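## Task

Bring plate hotel H1 into agreement with this manifest: slot 1 holds C15, slot 2 holds C51, slot 3 holds C16, slot 4 stays empty. Every labelled plate named on the manifest, including one sitting on landing nest L1, must end up pushed fully home in its assigned slot with its ID label facing the front. Any plate that is unlabelled or whose ID is not on the manifest must rest flat and seated within the locators of an unoccupied quarantine nest (QR1 or QR2). A slot whose listed ID matches no existing plate must be left empty. Plates that were already correctly stored, or already in quarantine, must not be disturbed. Finish with the hand open and moved away.

## Robot and tools

ROBOT. A single 7-joint arm with a two-finger parallel gripper. The gripper's fingers extend along its own +z axis and close along its y axis; the pads open to at most 84 mm. Plates, blocks and reservoirs can only be taken across their width, on the body above the base flange. Do not lower a pad onto a flange: it can jam there and may stay stuck even after opening.

STATIONS. H1 is a four-slot plate hotel, slot 1 lowest. A plate sits with a short end toward the front and counts as home only when pushed back against the rear stop; sliding a plate along its H1 shelf is allowed. Releasing a plate far short of home risks it tipping off. A blank front end means the plate is either reversed or unlabelled. RG, a regrip nest in front of H1, and recovery nest N6 may be used as intermediate spots. L1 is the landing nest; QR1 and QR2 are quarantine nests, marked red. Every nest has a name label on the deck.

FRAME. Results report the hand in the scene frame: origin on the table surface beneath the arm base, +z upward, +y to the left when facing along +x. end_effector_position is in metres, orientation as quaternion wxyz, velocities in m/s and rad/s. The arm base may be tilted relative to the table, and the reported hand position can be off, especially at long reach. That point lies midway between the closed pads, roughly 2 cm short of the fingertips; closing pushes the tips about 10 mm further along gripper +z.

execute_actions. Argument actions is a list holding zero or one item.
- {"actions": []} commands nothing and returns the current state.
- A move: {"rows": [[...], ...], "steps": n}, with 1 to 15 rows and steps at most 15 (default 15). Each step lasts 1/30 s and uses one row; if rows run out, the final row repeats.
- A wait: {"steps": n} with no rows, n up to 300; it returns after that many steps counted from the previous result, and thinking time eats into it.
- Optional pictures: true/false controls whether camera images come back (they do by default).

ROW LAYOUT. One list of 8 numbers for the one arm: seven absolute joint target angles in radians in order waist, shoulder, upper arm roll, elbow, forearm roll, wrist pitch, wrist roll, then the gripper opening. These are goals in joint space, not increments, on the same scale printed in Joint positions. Ranges: waist -6.283..6.283, shoulder -2.059..2.094, upper arm roll -6.283..6.283, elbow -0.192..3.927, forearm roll -6.283..6.283, wrist pitch -1.693..3.142, wrist roll -6.283..6.283. A target over 0.010 rad outside its range and beyond the joint's last reported angle gets the whole call rejected, and nothing moves. True limits may differ from the stated ones by up to 0.010 rad; overshooting targets are clipped to the true end, reported as "joint sent to its limit" (possibly about an earlier move). Missing that line does not prove there is more room. The opening is a value from -1 (closed) to +1 (fully open), not millimetres.

MOTION. Joint targets move at most 3.14 rad/s, ramp up over 0.16 s, and all joints are timed to arrive together. Each step the sent target stays within 0.623 rad of the measured angle, and if it would shift the hand over 70 mm from where it is, all joints are scaled back. Between calls the arm keeps heading for the last row sent, until it nearly stops or a step is HELD; after that only a fresh action pushes further. Fingers still in motion finish moving.

RESULT LINES. Joint positions and Joint velocities list the seven joints in the order above, then pad gap in m and m/s (0.084 = fully open). grip_measured is the measured finger opening on the command scale. To keep hold, command an opening well below grip_measured; a lower value squeezes harder (about 24 N per pad max on parts up to ~6 cm). Echoing grip_measured still presses lightly; wide parts may slip. A fast close can overshoot force. "joint command not followed" means the clearance check altered or blocked targets (mounting blocks and posts count as the arm). HELD marks steps where your row was not fully sent. MOTOR HOT appears from 65 °C; at 80 °C an OVER-TEMPERATURE FAULT brakes the arm until it cools, so avoid holding loads for long. A torque fault (load limits: waist and shoulder 44.5 N m; upper arm roll, elbow, forearm roll 26.7; wrist pitch and wrist roll 17.8, held weight included) stops the arm, backs the joint off, pauses 10 s and drops the rest of the call.

zoom_image. Arguments camera (cam_head_left, cam_head_right, cam_high, cam_low, cam_wrist; each 504x504) and region [x0, y0, x1, y1] in pixels from the top-left, no larger than 504 by 504. It enlarges part of that camera's latest image, useful for reading plate IDs.

finished_scene. Argument scene: the number of the current scene. Replying with no tool call ends everything.

AVOID. Anything leaving the table ends the scene. Held parts may get a brief tug, so grip firmly. Avoid drops, slips, slamming, hard hits and strong pushes; move smoothly and do not release plates short of home.

Each tool is called after "Call:" in YAML: its name, and indented under it one key for each argument.

## Session

Call:
execute_actions:
  actions: []

Scene clock: 0.00 s of 13600.00 s.
end_effector_position=(+0.1274, +0.4437, +0.2709) grip_measured=+1.00 end_effector_quat_wxyz=(+0.158, +0.959, +0.236, +0.022) end_effector_velocity=(-0.000, +0.000, +0.000) end_effector_angular_velocity=(+0.001, +0.000, +0.001)
Joint positions: [ 1.009 -0.344  0.505  0.863 -0.426  1.244  1.452  0.084]
Joint velocities: [ 0.    -0.001  0.001 -0.     0.    -0.    -0.     0.   ]

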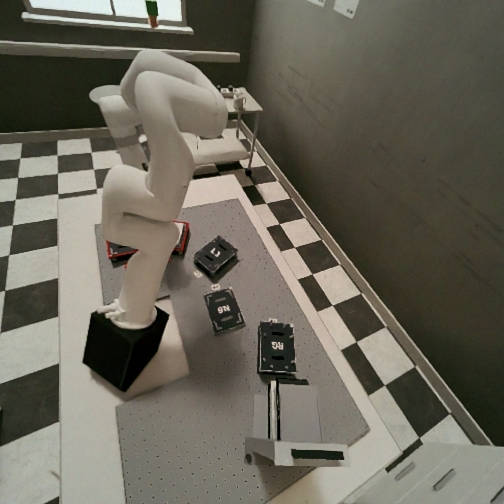

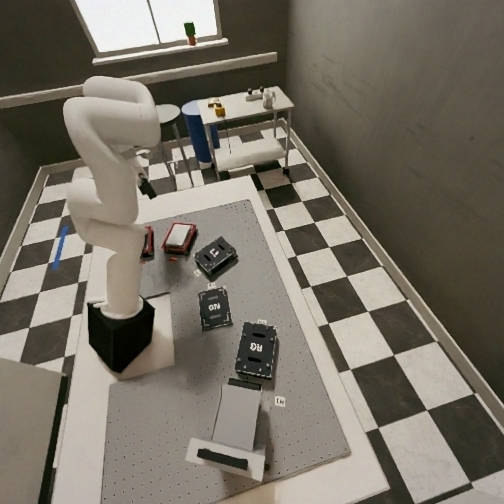

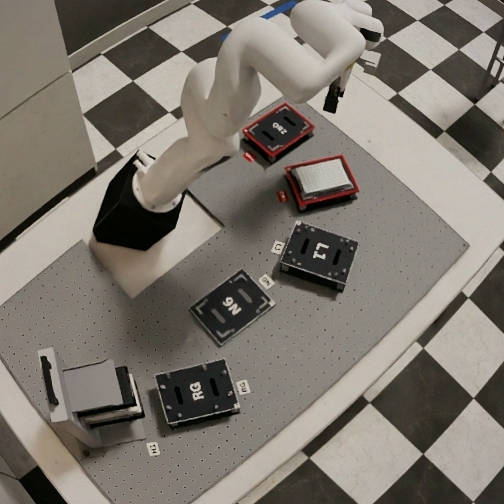

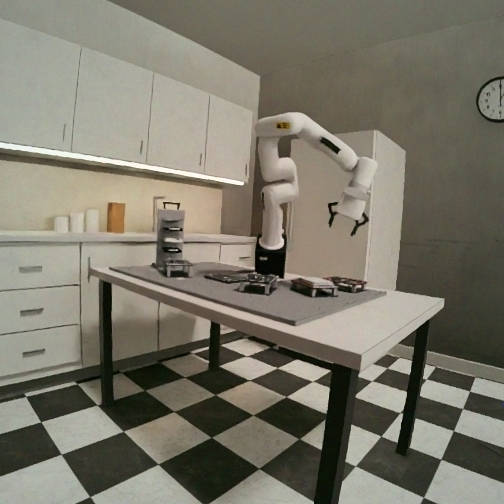

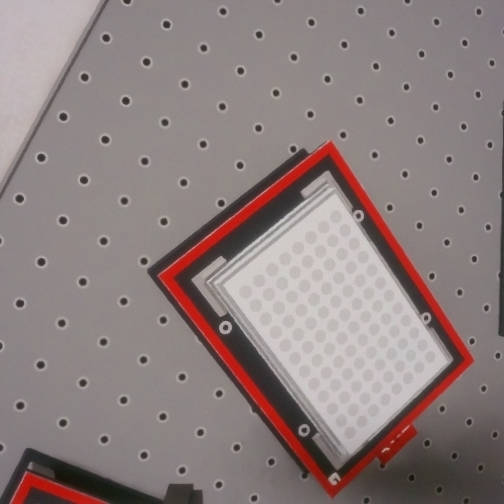

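Call:
zoom_image:
  camera: "cam_low"
  region: [140,190,220,290]

Call:
zoom_image:
  camera: "cam_high"
  region: [20,320,260,480]

Region (140, 190, 220, 290) of cam_low's 504x504 image, scaled by 5.040, with more detail than that image has; it fills the left 403 columns of this view, and the rest is white.

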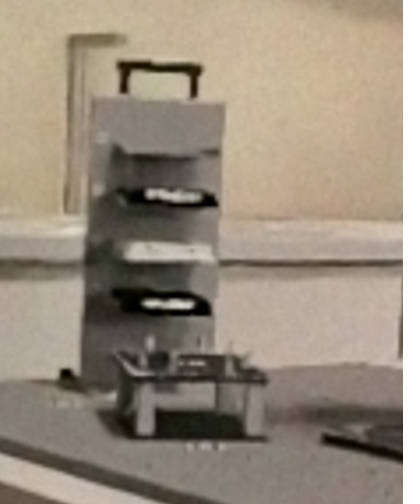

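Region (20, 320, 260, 480) of cam_high's 504x504 image, scaled by 2.100, with more detail than that image has.

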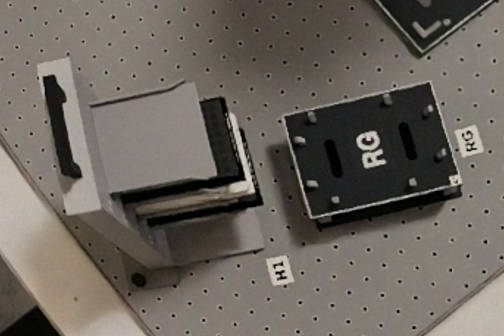

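Call:
execute_actions:
  actions:
    - {"rows":[[1.003,-0.344,0.503,0.863,-0.429,1.244,1.459,1],[0.990,-0.343,0.497,0.864,-0.435,1.244,1.473,1],[0.971,-0.342,0.490,0.866,-0.444,1.244,1.494,1],[0.946,-0.341,0.480,0.868,-0.456,1.243,1.521,1],[0.915,-0.339,0.467,0.871,-0.470,1.243,1.556,1],[0.880,-0.337,0.453,0.874,-0.487,1.243,1.594,1],[0.842,-0.335,0.438,0.877,-0.505,1.242,1.636,1],[0.804,-0.332,0.423,0.881,-0.523,1.242,1.678,1],[0.766,-0.329,0.408,0.884,-0.540,1.241,1.719,1],[0.728,-0.325,0.392,0.887,-0.558,1.241,1.761,1],[0.691,-0.321,0.377,0.891,-0.576,1.241,1.802,1],[0.653,-0.316,0.362,0.894,-0.594,1.240,1.844,1],[0.615,-0.310,0.347,0.897,-0.612,1.240,1.885,1],[0.577,-0.303,0.332,0.900,-0.629,1.239,1.927,1],[0.540,-0.295,0.317,0.904,-0.647,1.239,1.968,1]],"steps":15}
  pictures: false

Call:
execute_actions:
  actions:
    - {"rows":[[0.502,-0.286,0.302,0.907,-0.665,1.239,2.010,1],[0.464,-0.276,0.286,0.910,-0.683,1.238,2.052,1],[0.426,-0.265,0.271,0.914,-0.700,1.238,2.093,1],[0.389,-0.253,0.256,0.917,-0.718,1.237,2.135,1],[0.351,-0.240,0.241,0.920,-0.736,1.237,2.176,1],[0.313,-0.226,0.226,0.924,-0.754,1.237,2.218,1],[0.275,-0.211,0.211,0.927,-0.772,1.236,2.259,1],[0.238,-0.195,0.196,0.930,-0.789,1.236,2.301,1],[0.200,-0.178,0.180,0.933,-0.807,1.235,2.342,1],[0.162,-0.160,0.165,0.937,-0.825,1.235,2.384,1],[0.124,-0.141,0.150,0.940,-0.843,1.235,2.426,1],[0.087,-0.121,0.135,0.943,-0.861,1.234,2.467,1],[0.049,-0.100,0.120,0.947,-0.878,1.234,2.509,1],[0.011,-0.077,0.105,0.950,-0.896,1.233,2.550,1],[-0.025,-0.052,0.090,0.953,-0.913,1.233,2.590,1]],"steps":15}
  pictures: false

Call:
execute_actions:
  actions:
    - {"rows":[[-0.059,-0.025,0.076,0.956,-0.929,1.233,2.627,1],[-0.091,0.003,0.064,0.959,-0.944,1.232,2.662,1],[-0.120,0.032,0.052,0.961,-0.958,1.232,2.694,1],[-0.146,0.062,0.042,0.964,-0.970,1.232,2.723,1],[-0.169,0.092,0.032,0.966,-0.981,1.232,2.748,1],[-0.189,0.122,0.024,0.967,-0.990,1.231,2.770,1],[-0.206,0.152,0.018,0.969,-0.998,1.231,2.789,1],[-0.220,0.182,0.012,0.970,-1.005,1.231,2.804,1],[-0.231,0.211,0.007,0.971,-1.010,1.231,2.817,1],[-0.239,0.239,0.004,0.972,-1.014,1.231,2.826,1],[-0.245,0.265,0.002,0.972,-1.017,1.231,2.832,1],[-0.248,0.289,0.001,0.9726,-1.018,1.231,2.835,1],[-0.2494,0.310,0,0.9726,-1.0188,1.2307,2.837,1],[-0.2494,0.328,0,0.9726,-1.0188,1.2307,2.837,1],[-0.2494,0.342,0,0.9726,-1.0188,1.2307,2.837,1]],"steps":15}
  pictures: false

Call:
execute_actions:
  actions:
    - {"rows":[[-0.2494,0.352,0,0.9726,-1.0188,1.2307,2.837,1],[-0.2494,0.359,0,0.9726,-1.0188,1.2307,2.837,1],[-0.2494,0.3623,0,0.9726,-1.0188,1.2307,2.837,1]],"steps":15}
  pictures: false

Call:
execute_actions:
  actions:
    - {"steps":8}

Scene clock: 82.53 s of 13600.00 s.
end_effector_position=(+0.2669, +0.4118, +0.2325) grip_measured=+1.00 end_effector_quat_wxyz=(+0.219, +0.971, -0.015, +0.097) end_effector_velocity=(+0.388, -0.167, -0.091) end_effector_angular_velocity=(-0.234, -0.772, -1.307)
Joint positions: [ 0.765 -0.326  0.406  0.884 -0.541  1.242  1.719  0.084]
Joint velocities: [-0.703  0.086 -0.278  0.062 -0.33  -0.009  0.771  0.   ]
Steps of this call (steps 1 to 90: nothing new was sent; then 79.03 s passed at rest; steps 91 to 105: all 15 steps of this action). Readings (joint positions):
91: [1.008 -0.344 0.505 0.863 -0.426 1.244 1.452]
92: [1.007 -0.344 0.505 0.863 -0.427 1.244 1.454]
94: [0.998 -0.344 0.502 0.864 -0.432 1.244 1.466]
98: [0.932 -0.340 0.475 0.870 -0.463 1.243 1.539]
105: the state above

Scene clock: 83.03 s of 13600.00 s.
end_effector_position=(+0.4305, +0.2795, +0.1971) grip_measured=+1.00 end_effector_quat_wxyz=(+0.308, +0.866, -0.331, +0.214) end_effector_velocity=(+0.250, -0.347, -0.051) end_effector_angular_velocity=(-0.434, -0.734, -1.084)
Joint positions: [ 0.422 -0.239  0.269  0.914 -0.702  1.238  2.098  0.084]
Joint velocities: [-0.667  0.265 -0.266  0.059 -0.314 -0.008  0.732  0.   ]
Steps of this call (steps 1 to 15: all 15 steps of this action). Readings (joint positions):
1: [0.742 -0.323 0.397 0.886 -0.552 1.241 1.745]
2: [0.718 -0.320 0.387 0.888 -0.563 1.241 1.771]
4: [0.672 -0.312 0.369 0.892 -0.585 1.241 1.822]
8: [0.580 -0.291 0.332 0.900 -0.628 1.240 1.923]
15: the state above

Scene clock: 83.53 s of 13600.00 s.
end_effector_position=(+0.4979, +0.0788, +0.1684) grip_measured=+1.00 end_effector_quat_wxyz=(+0.414, +0.673, -0.533, +0.304) end_effector_velocity=(+0.001, -0.430, -0.076) end_effector_angular_velocity=(-0.646, -0.349, -0.829)
Joint positions: [ 0.107 -0.03   0.143  0.942 -0.851  1.235  2.445  0.084]
Joint velocities: [-0.576  0.585 -0.231  0.049 -0.271 -0.006  0.632  0.   ]
Steps of this call (steps 1 to 15: all 15 steps of this action). Readings (joint positions):
1: [0.400 -0.230 0.260 0.916 -0.713 1.238 2.122]
2: [0.378 -0.220 0.251 0.918 -0.723 1.237 2.146]
4: [0.334 -0.199 0.234 0.922 -0.744 1.237 2.195]
8: [0.248 -0.149 0.199 0.930 -0.784 1.236 2.289]
15: the state above

Scene clock: 84.03 s of 13600.00 s.
end_effector_position=(+0.4485, -0.1308, +0.1482) grip_measured=+1.00 end_effector_quat_wxyz=(+0.531, +0.466, -0.614, +0.352) end_effector_velocity=(-0.186, -0.395, +0.006) end_effector_angular_velocity=(-0.687, -0.210, -0.652)
Joint positions: [-0.17   0.274  0.032  0.966 -0.981  1.232  2.749  0.084]
Joint velocities: [-0.545  0.604 -0.219  0.048 -0.256 -0.006  0.599  0.   ]
Steps of this call (steps 1 to 15: all 15 steps of this action). Readings (joint positions):
1: [0.088 -0.011 0.135 0.944 -0.860 1.234 2.466]
2: [0.069 0.010 0.127 0.945 -0.869 1.234 2.486]
4: [0.032 0.051 0.113 0.948 -0.886 1.234 2.527]
8: [-0.042 0.133 0.083 0.954 -0.921 1.233 2.608]
15: the state above

Scene clock: 84.30 s of 13600.00 s.
end_effector_position=(+0.4192, -0.1844, +0.1508) grip_measured=+1.00 end_effector_quat_wxyz=(+0.560, +0.407, -0.623, +0.364) end_effector_velocity=(+0.010, +0.003, -0.013) end_effector_angular_velocity=(+0.001, -0.040, +0.025)
Joint positions: [-0.246  0.358  0.001  0.972 -1.017  1.231  2.833  0.084]
Joint velocities: [-0.015  0.029  0.032  0.027 -0.021 -0.01   0.052  0.   ]
Steps of this call (steps 1 to 8: the robot went on to your last target). Readings (joint positions):
1: [-0.188 0.294 0.025 0.967 -0.990 1.231 2.769]
2: [-0.205 0.314 0.017 0.969 -0.998 1.231 2.788]
4: [-0.232 0.342 0.005 0.969 -1.009 1.232 2.815]
8: the state above

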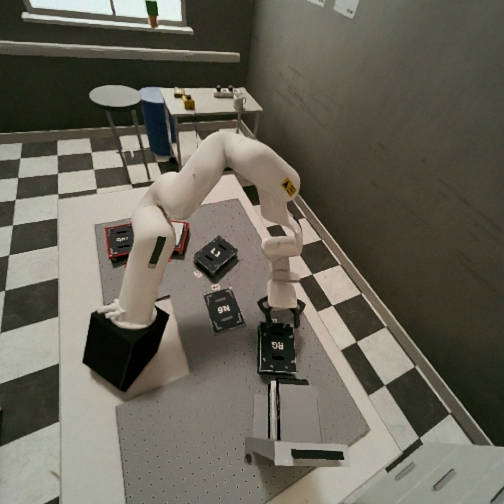

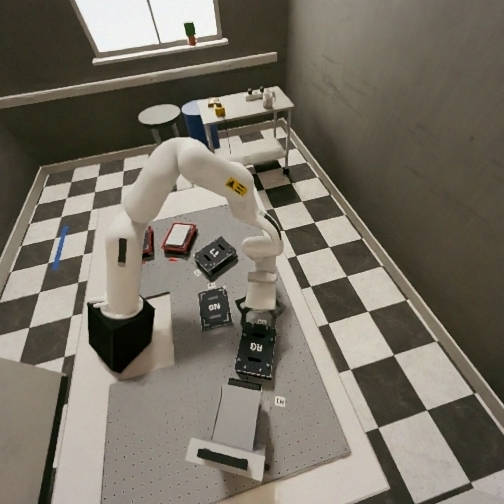

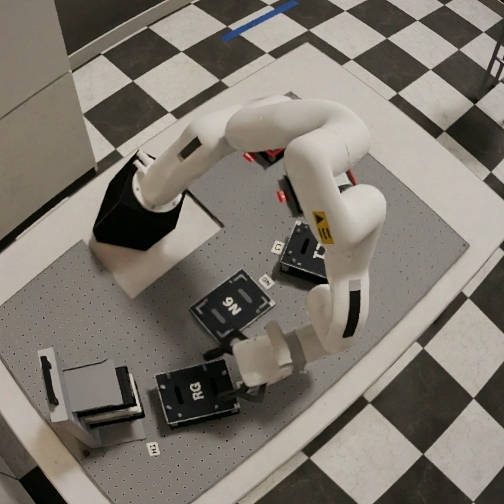

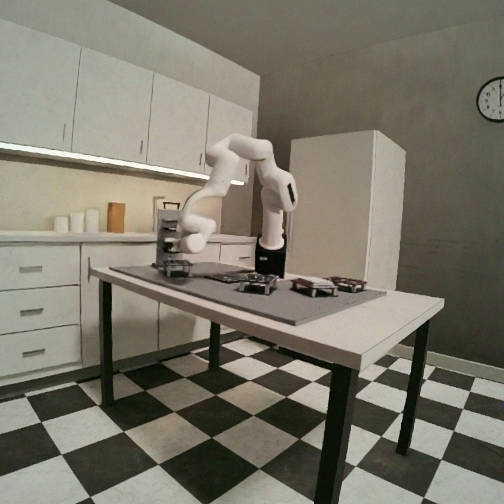

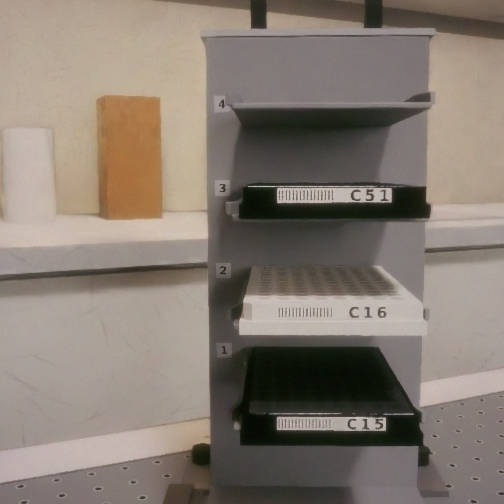

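Call:
execute_actions:
  actions:
    - {"steps":1}

Call:
zoom_image:
  camera: "cam_wrist"
  region: [200,160,320,350]

Call:
zoom_image:
  camera: "cam_wrist"
  region: [330,160,450,350]

Call:
zoom_image:
  camera: "cam_wrist"
  region: [200,320,450,470]

Scene clock: 92.00 s of 13600.00 s.
end_effector_position=(+0.4179, -0.1867, +0.1509) grip_measured=+1.00 end_effector_quat_wxyz=(+0.561, +0.405, -0.623, +0.365) end_effector_velocity=(-0.000, -0.000, +0.000) end_effector_angular_velocity=(-0.001, +0.000, -0.000)
Joint positions: [-0.249  0.362  0.     0.973 -1.019  1.231  2.837  0.084]
Joint velocities: [ 0.    -0.    -0.001 -0.    -0.     0.001 -0.    -0.   ]
Steps of this call (steps 1 to 30: the robot went on to your last target; steps 31 to 90: nothing new was sent; then 4.70 s passed at rest). Readings (joint positions):
1: [-0.246 0.359 0.002 0.973 -1.018 1.231 2.834]
2: [-0.247 0.360 0.003 0.973 -1.018 1.230 2.835]
4: [-0.247 0.360 0.002 0.973 -1.018 1.230 2.836]
8: [-0.249 0.361 0.001 0.973 -1.019 1.231 2.837]
90: the state above
The arm was judged still, so your last target was given up. Only a new action makes it travel on or press farther. Fingers that are still opening or closing keep moving.

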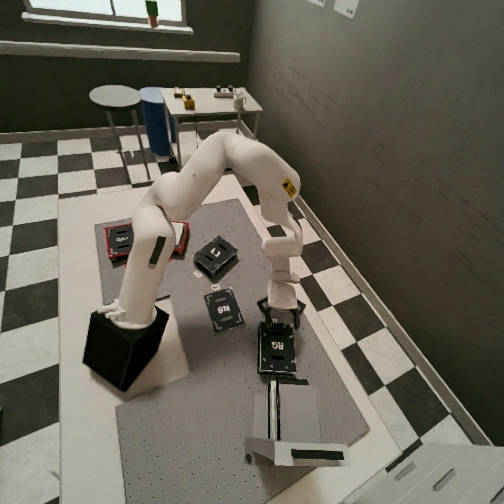

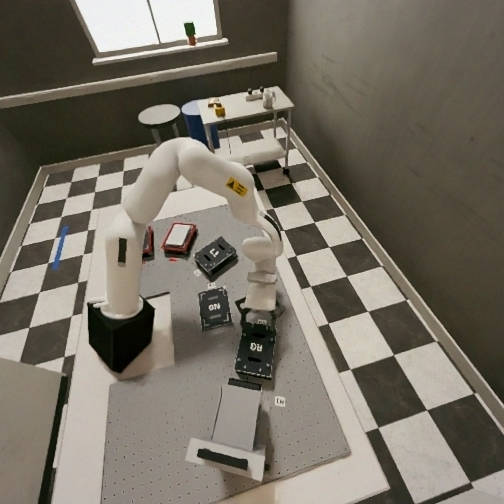

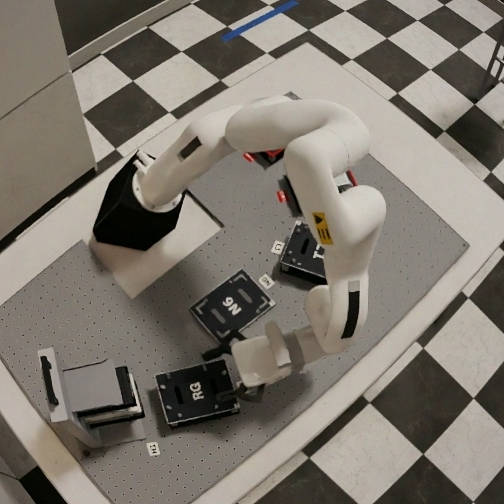

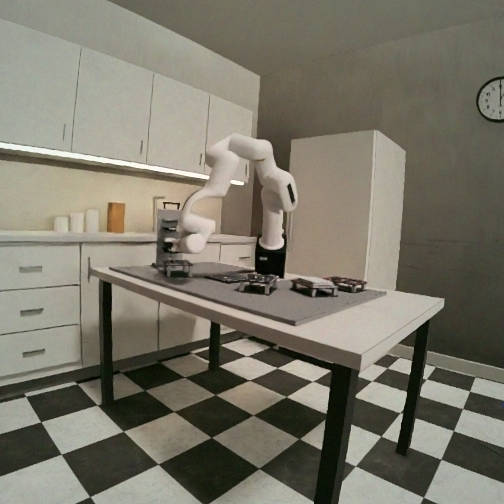

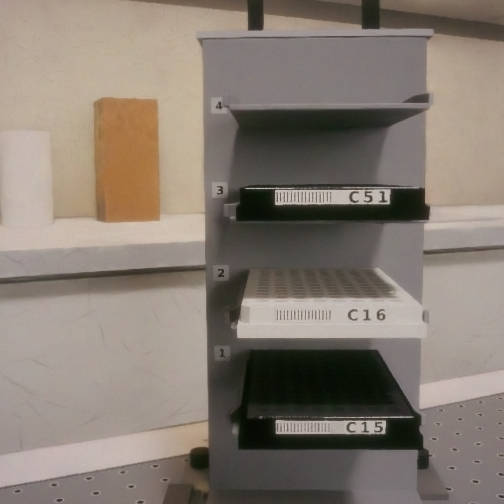

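Region (200, 160, 320, 350) of cam_wrist's 504x504 image, scaled by 2.653, with more detail than that image has; it fills the left 318 columns of this view, and the rest is white.

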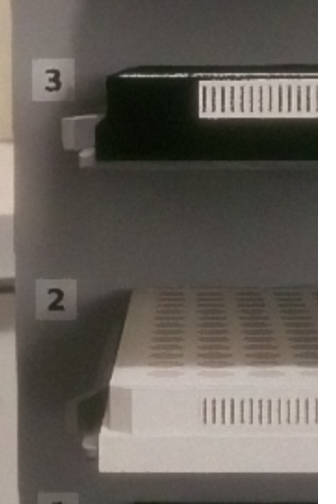

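Region (330, 160, 450, 350) of cam_wrist's 504x504 image, scaled by 2.653, with more detail than that image has; it fills the left 318 columns of this view, and the rest is white.

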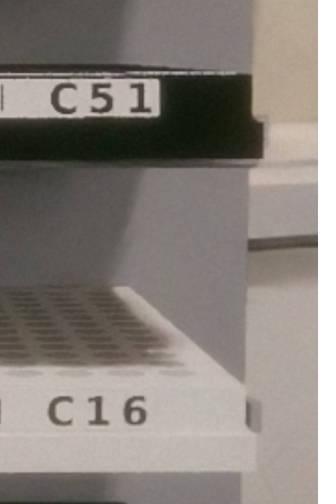

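Region (200, 320, 450, 470) of cam_wrist's 504x504 image, scaled by 2.016, with more detail than that image has; it fills the top 302 rows of this view, and the rest is white.

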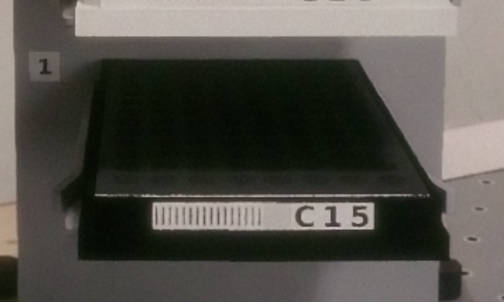

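Call:
zoom_image:
  camera: "cam_wrist"
  region: [140,414,260,504]

Call:
zoom_image:
  camera: "cam_wrist"
  region: [200,80,450,230]

Region (140, 414, 260, 504) of cam_wrist's 504x504 image, scaled by 4.200, with more detail than that image has; it fills the top 378 rows of this view, and the rest is white.

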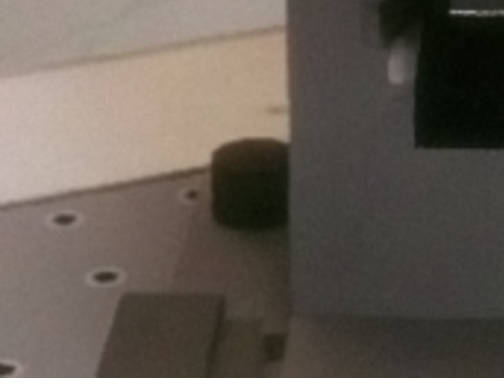

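Region (200, 80, 450, 230) of cam_wrist's 504x504 image, scaled by 2.016, with more detail than that image has; it fills the top 302 rows of this view, and the rest is white.

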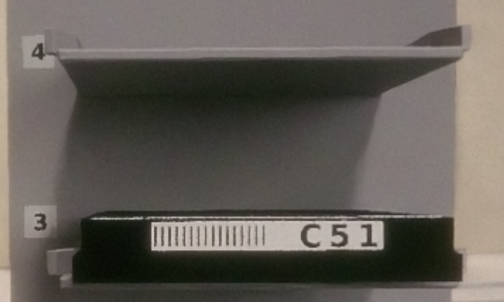

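Call:
execute_actions:
  actions:
    - {"rows":[[-0.2535,0.3581,0,0.9696,-1.0205,1.2294,2.8345,1],[-0.2639,0.3477,0,0.9620,-1.0249,1.2260,2.8281,1],[-0.2804,0.3310,0,0.9498,-1.0318,1.2206,2.8179,1],[-0.3011,0.3101,0,0.9346,-1.0404,1.2139,2.8052,1],[-0.3259,0.2850,0,0.9163,-1.0508,1.2058,2.7899,1],[-0.3528,0.2578,0,0.8966,-1.0621,1.1971,2.7734,1],[-0.3797,0.2306,0,0.8768,-1.0733,1.1883,2.7568,1],[-0.4045,0.2056,0,0.8585,-1.0837,1.1802,2.7415,1],[-0.4252,0.1847,0,0.8433,-1.0923,1.1735,2.7288,1],[-0.4417,0.1679,0,0.8311,-1.0992,1.1681,2.7186,1],[-0.4521,0.1575,0,0.8235,-1.1036,1.1647,2.7122,1],[-0.4562,0.1533,0,0.8205,-1.1053,1.1634,2.7097,1]],"steps":15}
  pictures: false

Call:
execute_actions:
  actions:
    - {"steps":20}

Call:
zoom_image:
  camera: "cam_wrist"
  region: [180,330,300,504]

Call:
zoom_image:
  camera: "cam_wrist"
  region: [370,330,490,504]

Scene clock: 212.50 s of 13600.00 s.
end_effector_position=(+0.3939, -0.2383, +0.2324) grip_measured=+1.00 end_effector_quat_wxyz=(+0.568, +0.390, -0.632, +0.356) end_effector_velocity=(-0.035, -0.038, +0.074) end_effector_angular_velocity=(+0.017, +0.023, -0.016)
Joint positions: [-0.443  0.168 -0.004  0.833 -1.099  1.17   2.72   0.084]
Joint velocities: [-0.201 -0.204  0.021 -0.159 -0.087 -0.073 -0.131  0.   ]
Steps of this call (steps 1 to 90: nothing new was sent; then 117.00 s passed at rest; steps 91 to 105: all 15 steps of this action). Readings (joint positions):
91: [-0.250 0.362 0.000 0.973 -1.019 1.231 2.837]
92: [-0.250 0.361 0.000 0.972 -1.019 1.230 2.836]
94: [-0.258 0.353 0.002 0.965 -1.023 1.227 2.831]
98: [-0.315 0.296 0.002 0.924 -1.047 1.209 2.796]
105: the state above

Scene clock: 213.17 s of 13600.00 s.
end_effector_position=(+0.3920, -0.2397, +0.2363) grip_measured=+1.00 end_effector_quat_wxyz=(+0.568, +0.393, -0.631, +0.354) end_effector_velocity=(+0.000, -0.000, +0.001) end_effector_angular_velocity=(-0.000, -0.001, +0.000)
Joint positions: [-0.456  0.153  0.     0.821 -1.105  1.163  2.71   0.084]
Joint velocities: [-0.001 -0.001 -0.001 -0.001 -0.001 -0.001  0.    -0.   ]
Steps of this call (steps 1 to 20: the robot went on to your last target). Readings (joint positions):
1: [-0.448 0.162 -0.003 0.828 -1.101 1.168 2.716]
2: [-0.451 0.159 -0.002 0.825 -1.102 1.166 2.714]
4: [-0.453 0.156 0.001 0.822 -1.104 1.164 2.712]
8: [-0.455 0.155 0.001 0.821 -1.105 1.163 2.710]
20: the state above

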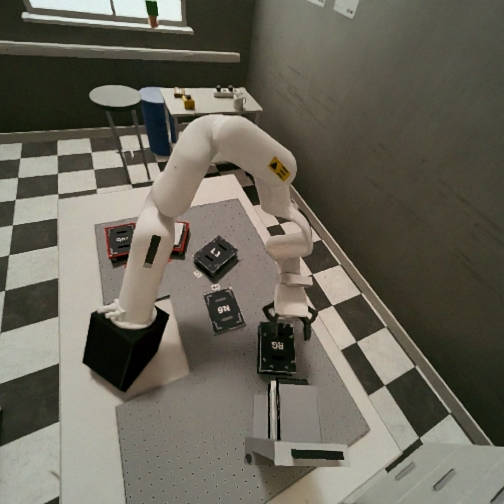

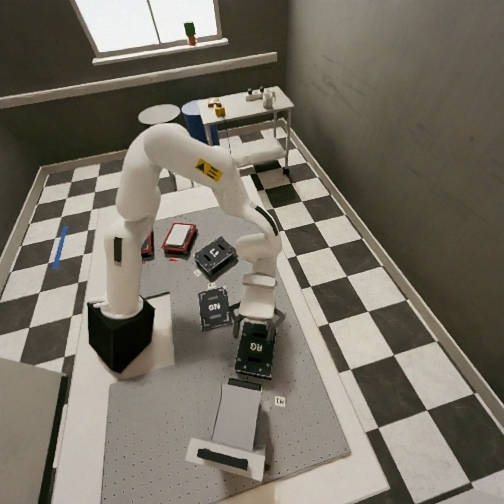

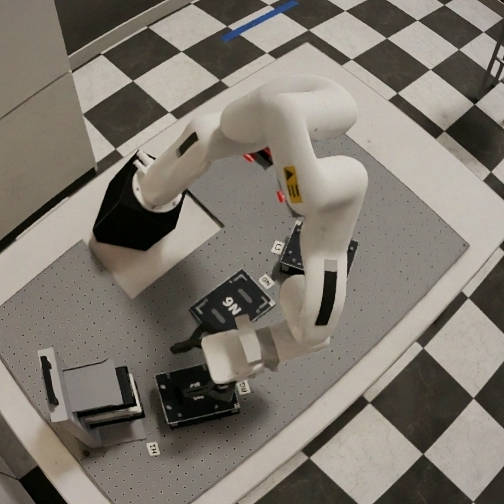

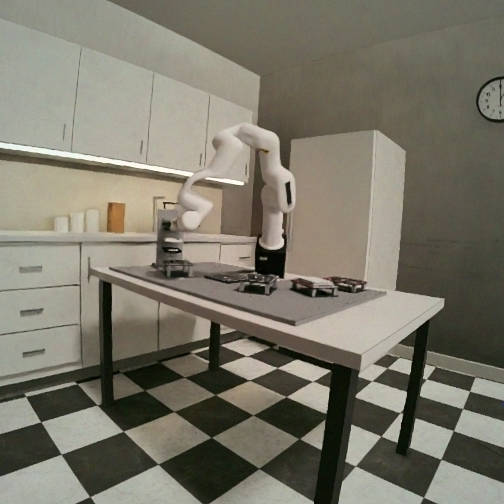

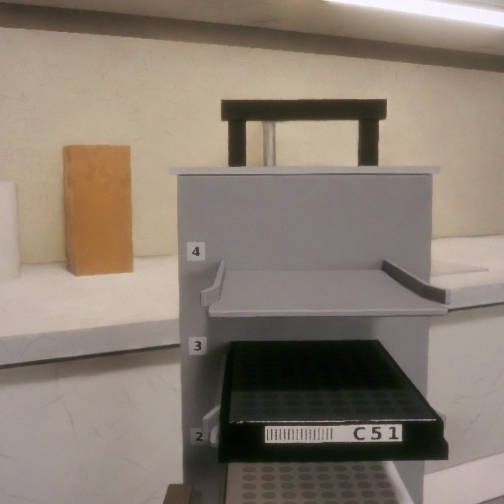

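Region (180, 330, 300, 504) of cam_wrist's 504x504 image, scaled by 2.897, with more detail than that image has; it fills the left 348 columns of this view, and the rest is white.

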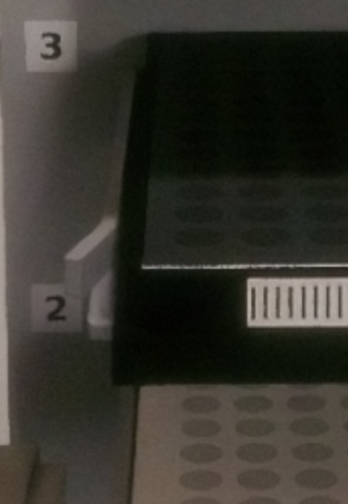

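Region (370, 330, 490, 504) of cam_wrist's 504x504 image, scaled by 2.897, with more detail than that image has; it fills the left 348 columns of this view, and the rest is white.

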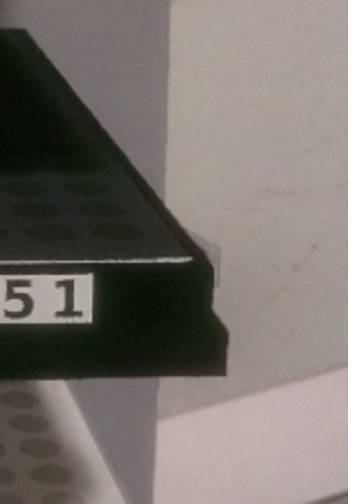

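Call:
execute_actions:
  actions: []

Scene clock: 232.40 s of 13600.00 s.
end_effector_position=(+0.3920, -0.2398, +0.2364) grip_measured=+1.00 end_effector_quat_wxyz=(+0.568, +0.393, -0.631, +0.354) end_effector_velocity=(-0.000, -0.000, +0.000) end_effector_angular_velocity=(-0.001, -0.001, -0.001)
Joint positions: [-0.456  0.153 -0.     0.821 -1.105  1.163  2.71   0.084]
Joint velocities: [ 0.    -0.001 -0.001 -0.     0.001  0.001  0.    -0.   ]
Steps of this call (steps 1 to 15: the robot went on to your last target; steps 16 to 90: nothing new was sent; then 16.23 s passed at rest). Readings (joint positions):
1: [-0.456 0.153 0.000 0.821 -1.105 1.163 2.710]
2: [-0.456 0.153 0.000 0.821 -1.105 1.163 2.710]
4: [-0.456 0.153 0.000 0.821 -1.105 1.163 2.710]
8: [-0.456 0.153 0.000 0.821 -1.105 1.163 2.710]
90: the state above
The arm was judged still, so your last target was given up. Only a new action makes it travel on or press farther. Fingers that are still opening or closing keep moving.

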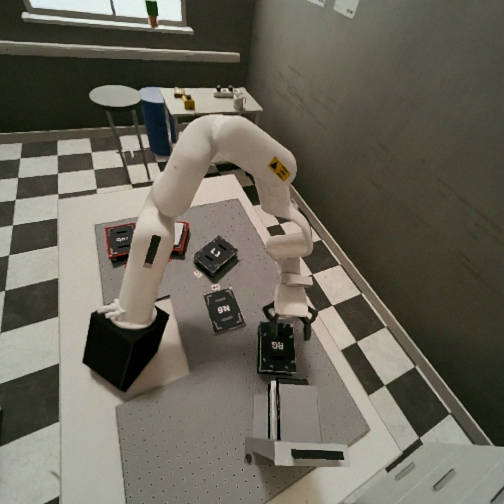

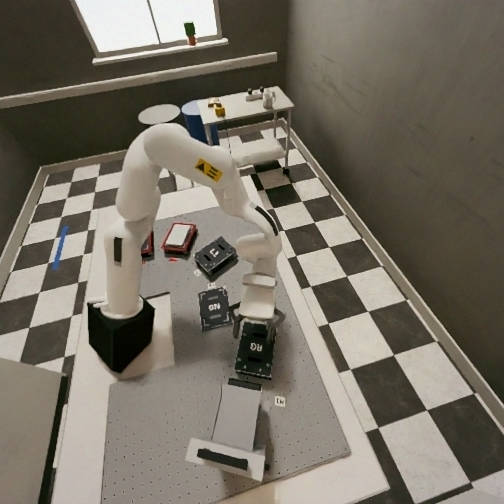

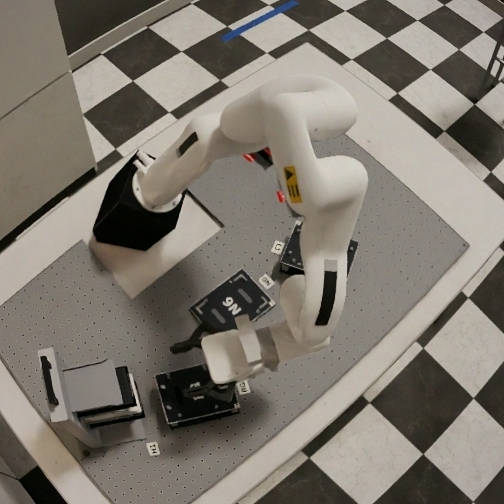

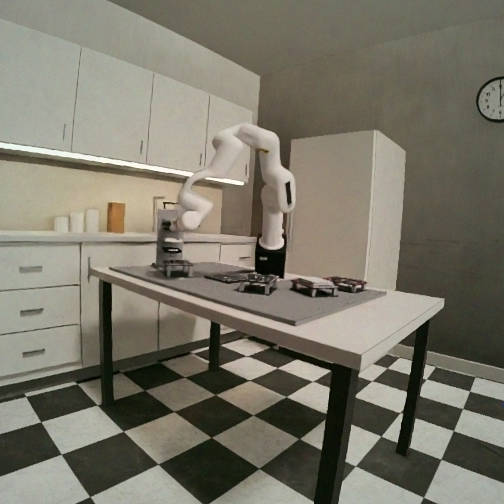

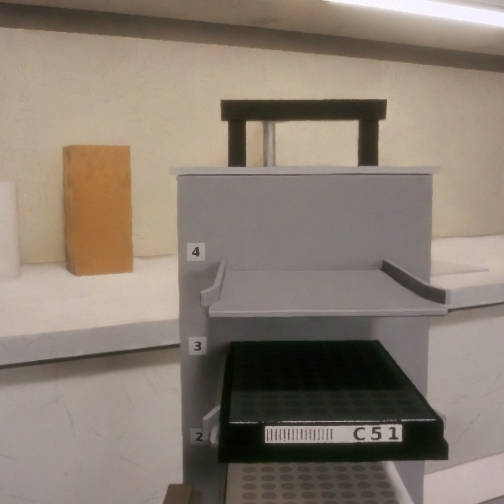

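Call:
execute_actions:
  actions:
    - {"rows":[[-0.4661,0.1547,0,0.8197,-1.1125,1.1566,2.7088,1],[-0.4834,0.1609,0,0.8161,-1.1282,1.1429,2.7136,1],[-0.5057,0.1695,0,0.8123,-1.1488,1.1257,2.7199,1],[-0.5296,0.1794,0,0.8092,-1.1712,1.1075,2.7269,1],[-0.5534,0.1899,0,0.8072,-1.1939,1.0899,2.7339,1],[-0.5772,0.2011,0,0.8062,-1.2168,1.0729,2.7413,1],[-0.6009,0.2129,0,0.8062,-1.2400,1.0563,2.7488,1],[-0.6228,0.2244,0,0.8072,-1.2617,1.0415,2.7558,1],[-0.6429,0.2356,0,0.8088,-1.2820,1.0281,2.7625,1],[-0.6579,0.2443,0,0.8106,-1.2973,1.0184,2.7676,1],[-0.6696,0.2513,0,0.8122,-1.3093,1.0110,2.7716,1],[-0.6780,0.2563,0,0.8136,-1.3179,1.0058,2.7745,1]],"steps":15}
  pictures: false

Call:
execute_actions:
  actions:
    - {"steps":10}

Call:
zoom_image:
  camera: "cam_wrist"
  region: [140,414,260,504]

Scene clock: 258.43 s of 13600.00 s.
end_effector_position=(+0.3538, -0.3168, +0.2386) grip_measured=+1.00 end_effector_quat_wxyz=(+0.569, +0.391, -0.631, +0.354) end_effector_velocity=(-0.044, -0.081, -0.001) end_effector_angular_velocity=(+0.010, -0.001, -0.001)
Joint positions: [-0.662  0.248 -0.003  0.811 -1.3    1.018  2.769  0.084]
Joint velocities: [-0.226  0.124  0.002  0.018 -0.227 -0.152  0.075  0.   ]
Steps of this call (steps 1 to 90: nothing new was sent; then 22.53 s passed at rest; steps 91 to 105: all 15 steps of this action). Readings (joint positions):
91: [-0.456 0.153 0.000 0.820 -1.106 1.163 2.710]
92: [-0.458 0.154 0.001 0.820 -1.107 1.161 2.710]
94: [-0.471 0.157 0.002 0.819 -1.119 1.150 2.712]
98: [-0.538 0.184 0.000 0.810 -1.181 1.101 2.730]
105: the state above

Scene clock: 258.77 s of 13600.00 s.
end_effector_position=(+0.3532, -0.3213, +0.2372) grip_measured=+1.00 end_effector_quat_wxyz=(+0.567, +0.394, -0.630, +0.354) end_effector_velocity=(-0.004, -0.004, +0.003) end_effector_angular_velocity=(-0.006, +0.001, -0.008)
Joint positions: [-0.677  0.256  0.001  0.814 -1.317  1.006  2.774  0.084]
Joint velocities: [-0.006  0.003 -0.006 -0.001 -0.004  0.     0.002 -0.   ]
Steps of this call (steps 1 to 10: the robot went on to your last target). Readings (joint positions):
1: [-0.668 0.251 -0.003 0.812 -1.306 1.014 2.771]
2: [-0.672 0.253 -0.002 0.812 -1.310 1.011 2.772]
4: [-0.675 0.255 0.000 0.813 -1.315 1.008 2.773]
8: [-0.677 0.256 0.001 0.814 -1.317 1.006 2.774]
10: the state above

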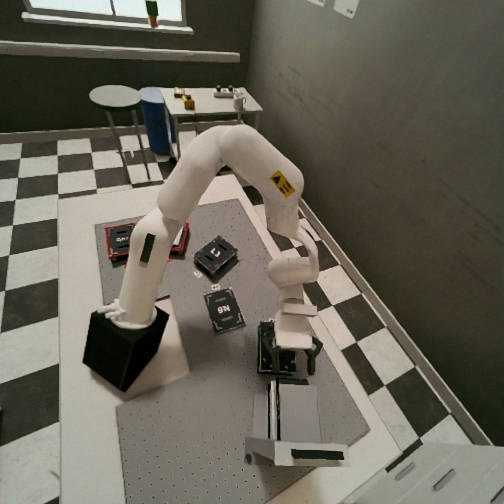

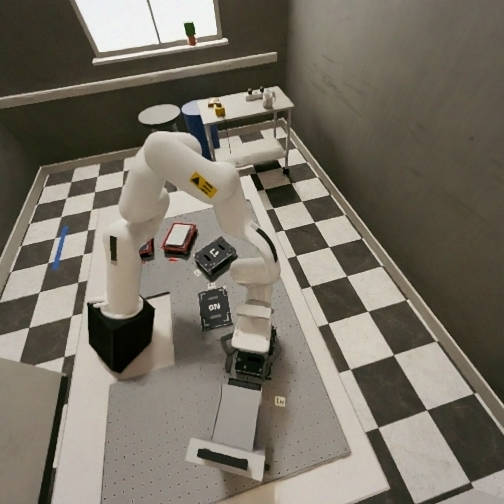

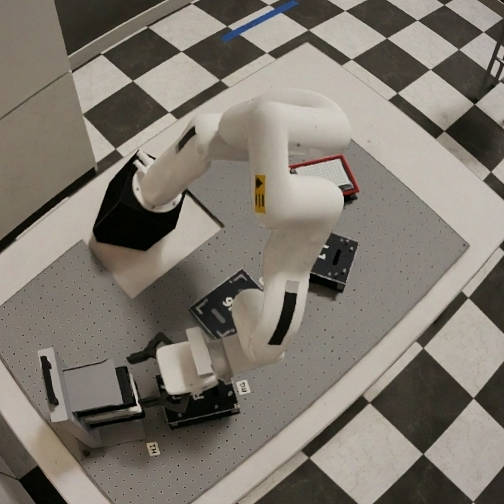

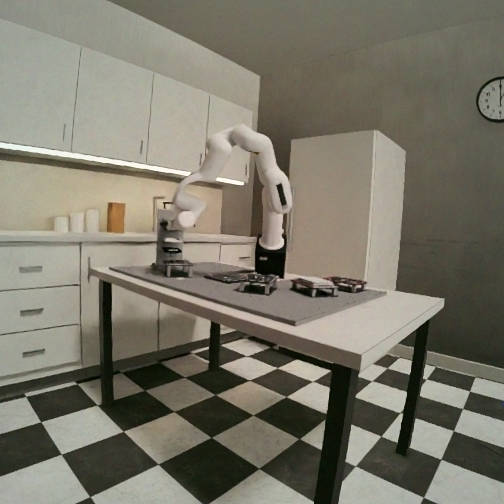

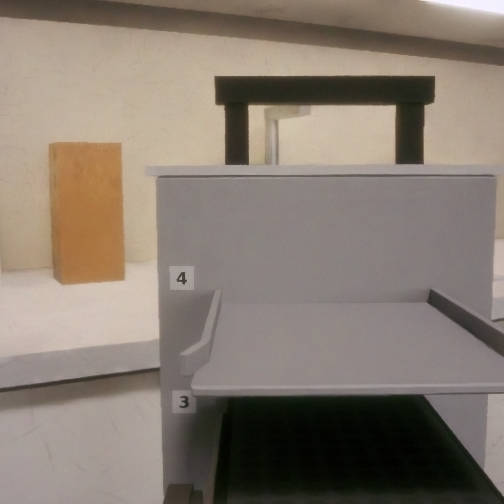

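Region (140, 414, 260, 504) of cam_wrist's 504x504 image, scaled by 4.200, with more detail than that image has; it fills the top 378 rows of this view, and the rest is white.

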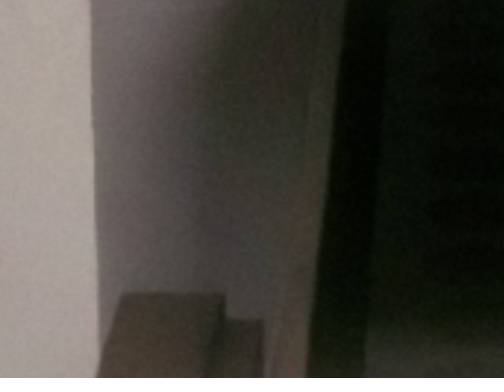

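Call:
zoom_image:
  camera: "cam_wrist"
  region: [170,280,290,410]

Call:
zoom_image:
  camera: "cam_high"
  region: [70,320,200,450]

Region (170, 280, 290, 410) of cam_wrist's 504x504 image, scaled by 3.877, with more detail than that image has; it fills the left 465 columns of this view, and the rest is white.

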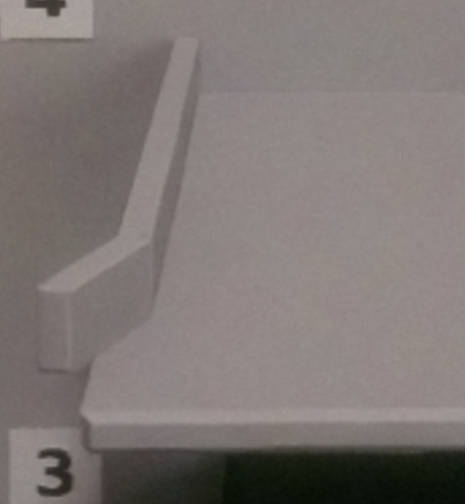

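Region (70, 320, 200, 450) of cam_high's 504x504 image, scaled by 3.877, with more detail than that image has.

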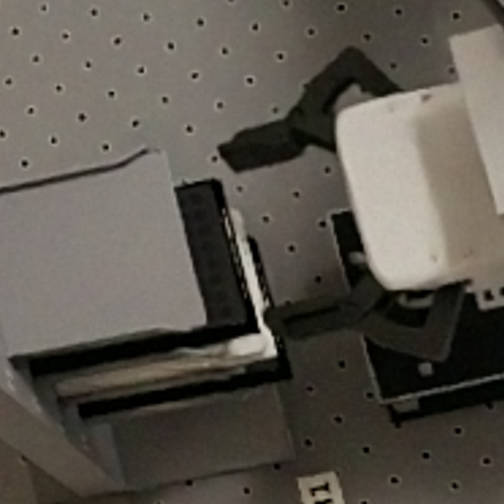

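Call:
execute_actions:
  actions:
    - {"rows":[[-0.6805,0.2580,0,0.8146,-1.3200,1.0043,2.7745,1],[-0.6833,0.2595,0,0.8152,-1.3229,1.0026,2.7754,1],[-0.6866,0.2616,0,0.8158,-1.3263,1.0005,2.7765,1],[-0.6900,0.2637,0,0.8164,-1.3298,0.9985,2.7777,1],[-0.6941,0.2663,0,0.8172,-1.3341,0.9960,2.7791,1],[-0.6983,0.2689,0,0.8181,-1.3384,0.9934,2.7806,1],[-0.7024,0.2716,0,0.8189,-1.3428,0.9910,2.7821,1],[-0.7066,0.2743,0,0.8198,-1.3472,0.9885,2.7836,1],[-0.7107,0.2770,0,0.8208,-1.3515,0.9860,2.7851,1],[-0.7149,0.2797,0,0.8218,-1.3559,0.9836,2.7866,1],[-0.7190,0.2824,0,0.8228,-1.3603,0.9811,2.7880,1],[-0.7231,0.2852,0,0.8238,-1.3647,0.9787,2.7895,1],[-0.7281,0.2886,0,0.8252,-1.3699,0.9758,2.7914,1],[-0.7339,0.2925,0,0.8268,-1.3761,0.9725,2.7935,1],[-0.7396,0.2965,0,0.8284,-1.3824,0.9692,2.7957,1]],"steps":15}
  pictures: false

Call:
execute_actions:
  actions:
    - {"rows":[[-0.7462,0.3011,0,0.8303,-1.3894,0.9655,2.7982,1],[-0.7528,0.3057,0,0.8324,-1.3965,0.9618,2.8006,1],[-0.7594,0.3104,0,0.8345,-1.4037,0.9582,2.8030,1],[-0.7659,0.3152,0,0.8367,-1.4108,0.9545,2.8055,1],[-0.7725,0.3200,0,0.8389,-1.4180,0.9510,2.8081,1],[-0.7791,0.3249,0,0.8414,-1.4252,0.9475,2.8106,1],[-0.7848,0.3292,0,0.8436,-1.4315,0.9445,2.8128,1],[-0.7896,0.3329,0,0.8454,-1.4369,0.9419,2.8147,1],[-0.7937,0.3360,0,0.8470,-1.4414,0.9398,2.8163,1]],"steps":15}
  pictures: false

Call:
execute_actions:
  actions:
    - {"steps":6}

Call:
zoom_image:
  camera: "cam_wrist"
  region: [140,300,344,504]

Call:
zoom_image:
  camera: "cam_high"
  region: [70,320,200,450]

Scene clock: 306.90 s of 13600.00 s.
end_effector_position=(+0.3448, -0.3384, +0.2376) grip_measured=+1.00 end_effector_quat_wxyz=(+0.568, +0.393, -0.631, +0.354) end_effector_velocity=(-0.024, -0.053, -0.001) end_effector_angular_velocity=(+0.001, -0.001, +0.005)
Joint positions: [-0.722  0.284 -0.     0.824 -1.363  0.98   2.789  0.084]
Joint velocities: [-0.14   0.095  0.003  0.038 -0.151 -0.083  0.052  0.   ]
Steps of this call (steps 1 to 30: the robot went on to your last target; steps 31 to 90: nothing new was sent; then 44.63 s passed at rest; steps 91 to 105: all 15 steps of this action). Readings (joint positions):
91: [-0.678 0.256 0.000 0.814 -1.318 1.006 2.775]
92: [-0.679 0.257 0.000 0.814 -1.318 1.005 2.775]
94: [-0.681 0.258 0.000 0.815 -1.321 1.004 2.775]
98: [-0.693 0.266 0.000 0.817 -1.333 0.996 2.779]
105: the state above

Scene clock: 307.40 s of 13600.00 s.
end_effector_position=(+0.3312, -0.3658, +0.2379) grip_measured=+1.00 end_effector_quat_wxyz=(+0.568, +0.393, -0.630, +0.354) end_effector_velocity=(+0.004, -0.004, -0.004) end_effector_angular_velocity=(+0.010, -0.001, +0.018)
Joint positions: [-0.792  0.335 -0.     0.846 -1.439  0.941  2.816  0.084]
Joint velocities: [-0.015  0.013  0.012  0.01  -0.024 -0.014  0.008  0.   ]
Steps of this call (steps 1 to 15: all 15 steps of this action). Readings (joint positions):
1: [-0.727 0.288 0.000 0.825 -1.369 0.977 2.791]
2: [-0.732 0.291 0.000 0.826 -1.374 0.974 2.793]
4: [-0.744 0.299 0.000 0.830 -1.387 0.967 2.797]
8: [-0.769 0.318 -0.000 0.838 -1.414 0.953 2.807]
15: the state above

Scene clock: 307.60 s of 13600.00 s.
end_effector_position=(+0.3314, -0.3661, +0.2377) grip_measured=+1.00 end_effector_quat_wxyz=(+0.568, +0.394, -0.630, +0.354) end_effector_velocity=(-0.002, -0.002, +0.001) end_effector_angular_velocity=(-0.002, -0.000, -0.003)
Joint positions: [-0.793  0.336  0.     0.847 -1.441  0.94   2.816  0.084]
Joint velocities: [-0.003  0.001 -0.002  0.    -0.002 -0.     0.001  0.   ]
Steps of this call (steps 1 to 6: the robot went on to your last target). Readings (joint positions):
1: [-0.793 0.335 0.000 0.847 -1.440 0.940 2.816]
2: [-0.793 0.335 0.000 0.847 -1.441 0.940 2.816]
4: [-0.793 0.336 0.000 0.847 -1.441 0.940 2.816]
6: the state above

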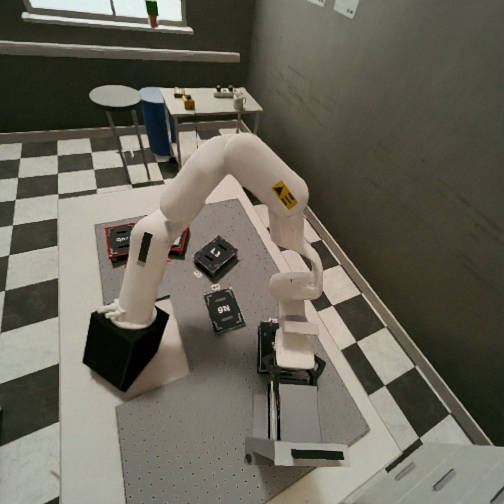

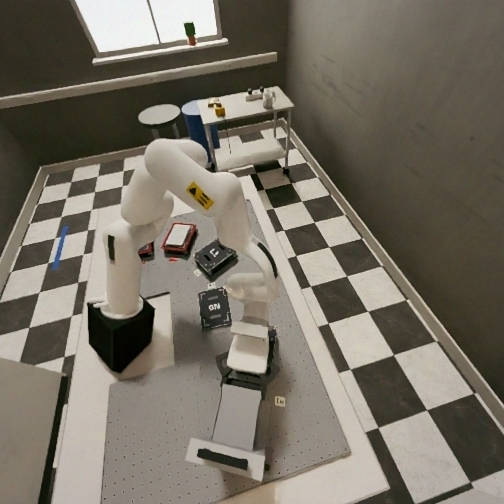

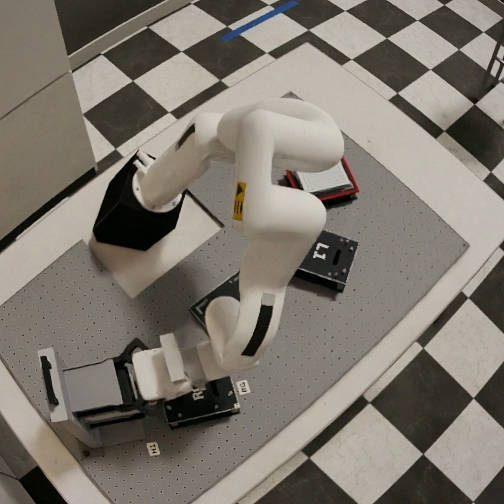

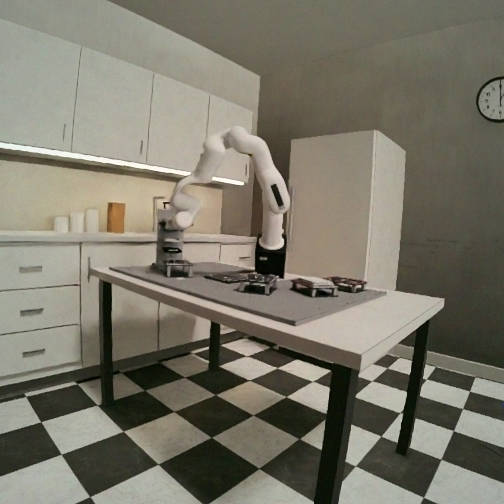

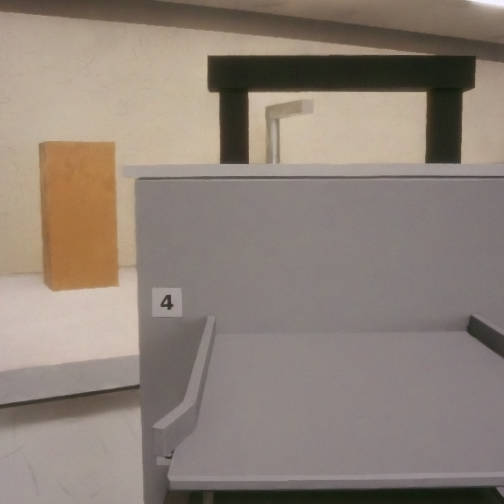

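Region (140, 300, 344, 504) of cam_wrist's 504x504 image, scaled by 2.471, with more detail than that image has.

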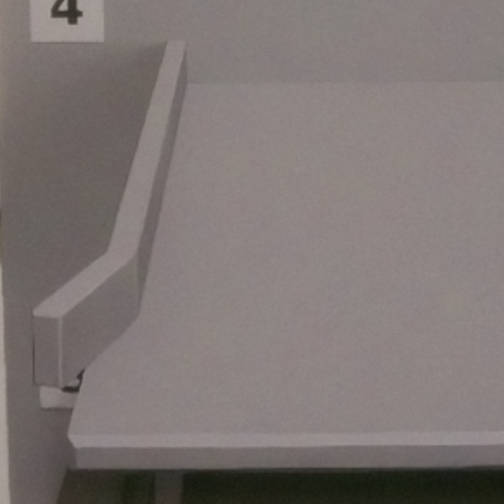

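Region (70, 320, 200, 450) of cam_high's 504x504 image, scaled by 3.877, with more detail than that image has.

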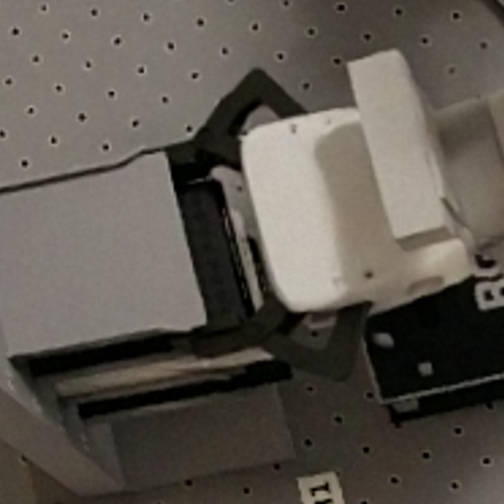

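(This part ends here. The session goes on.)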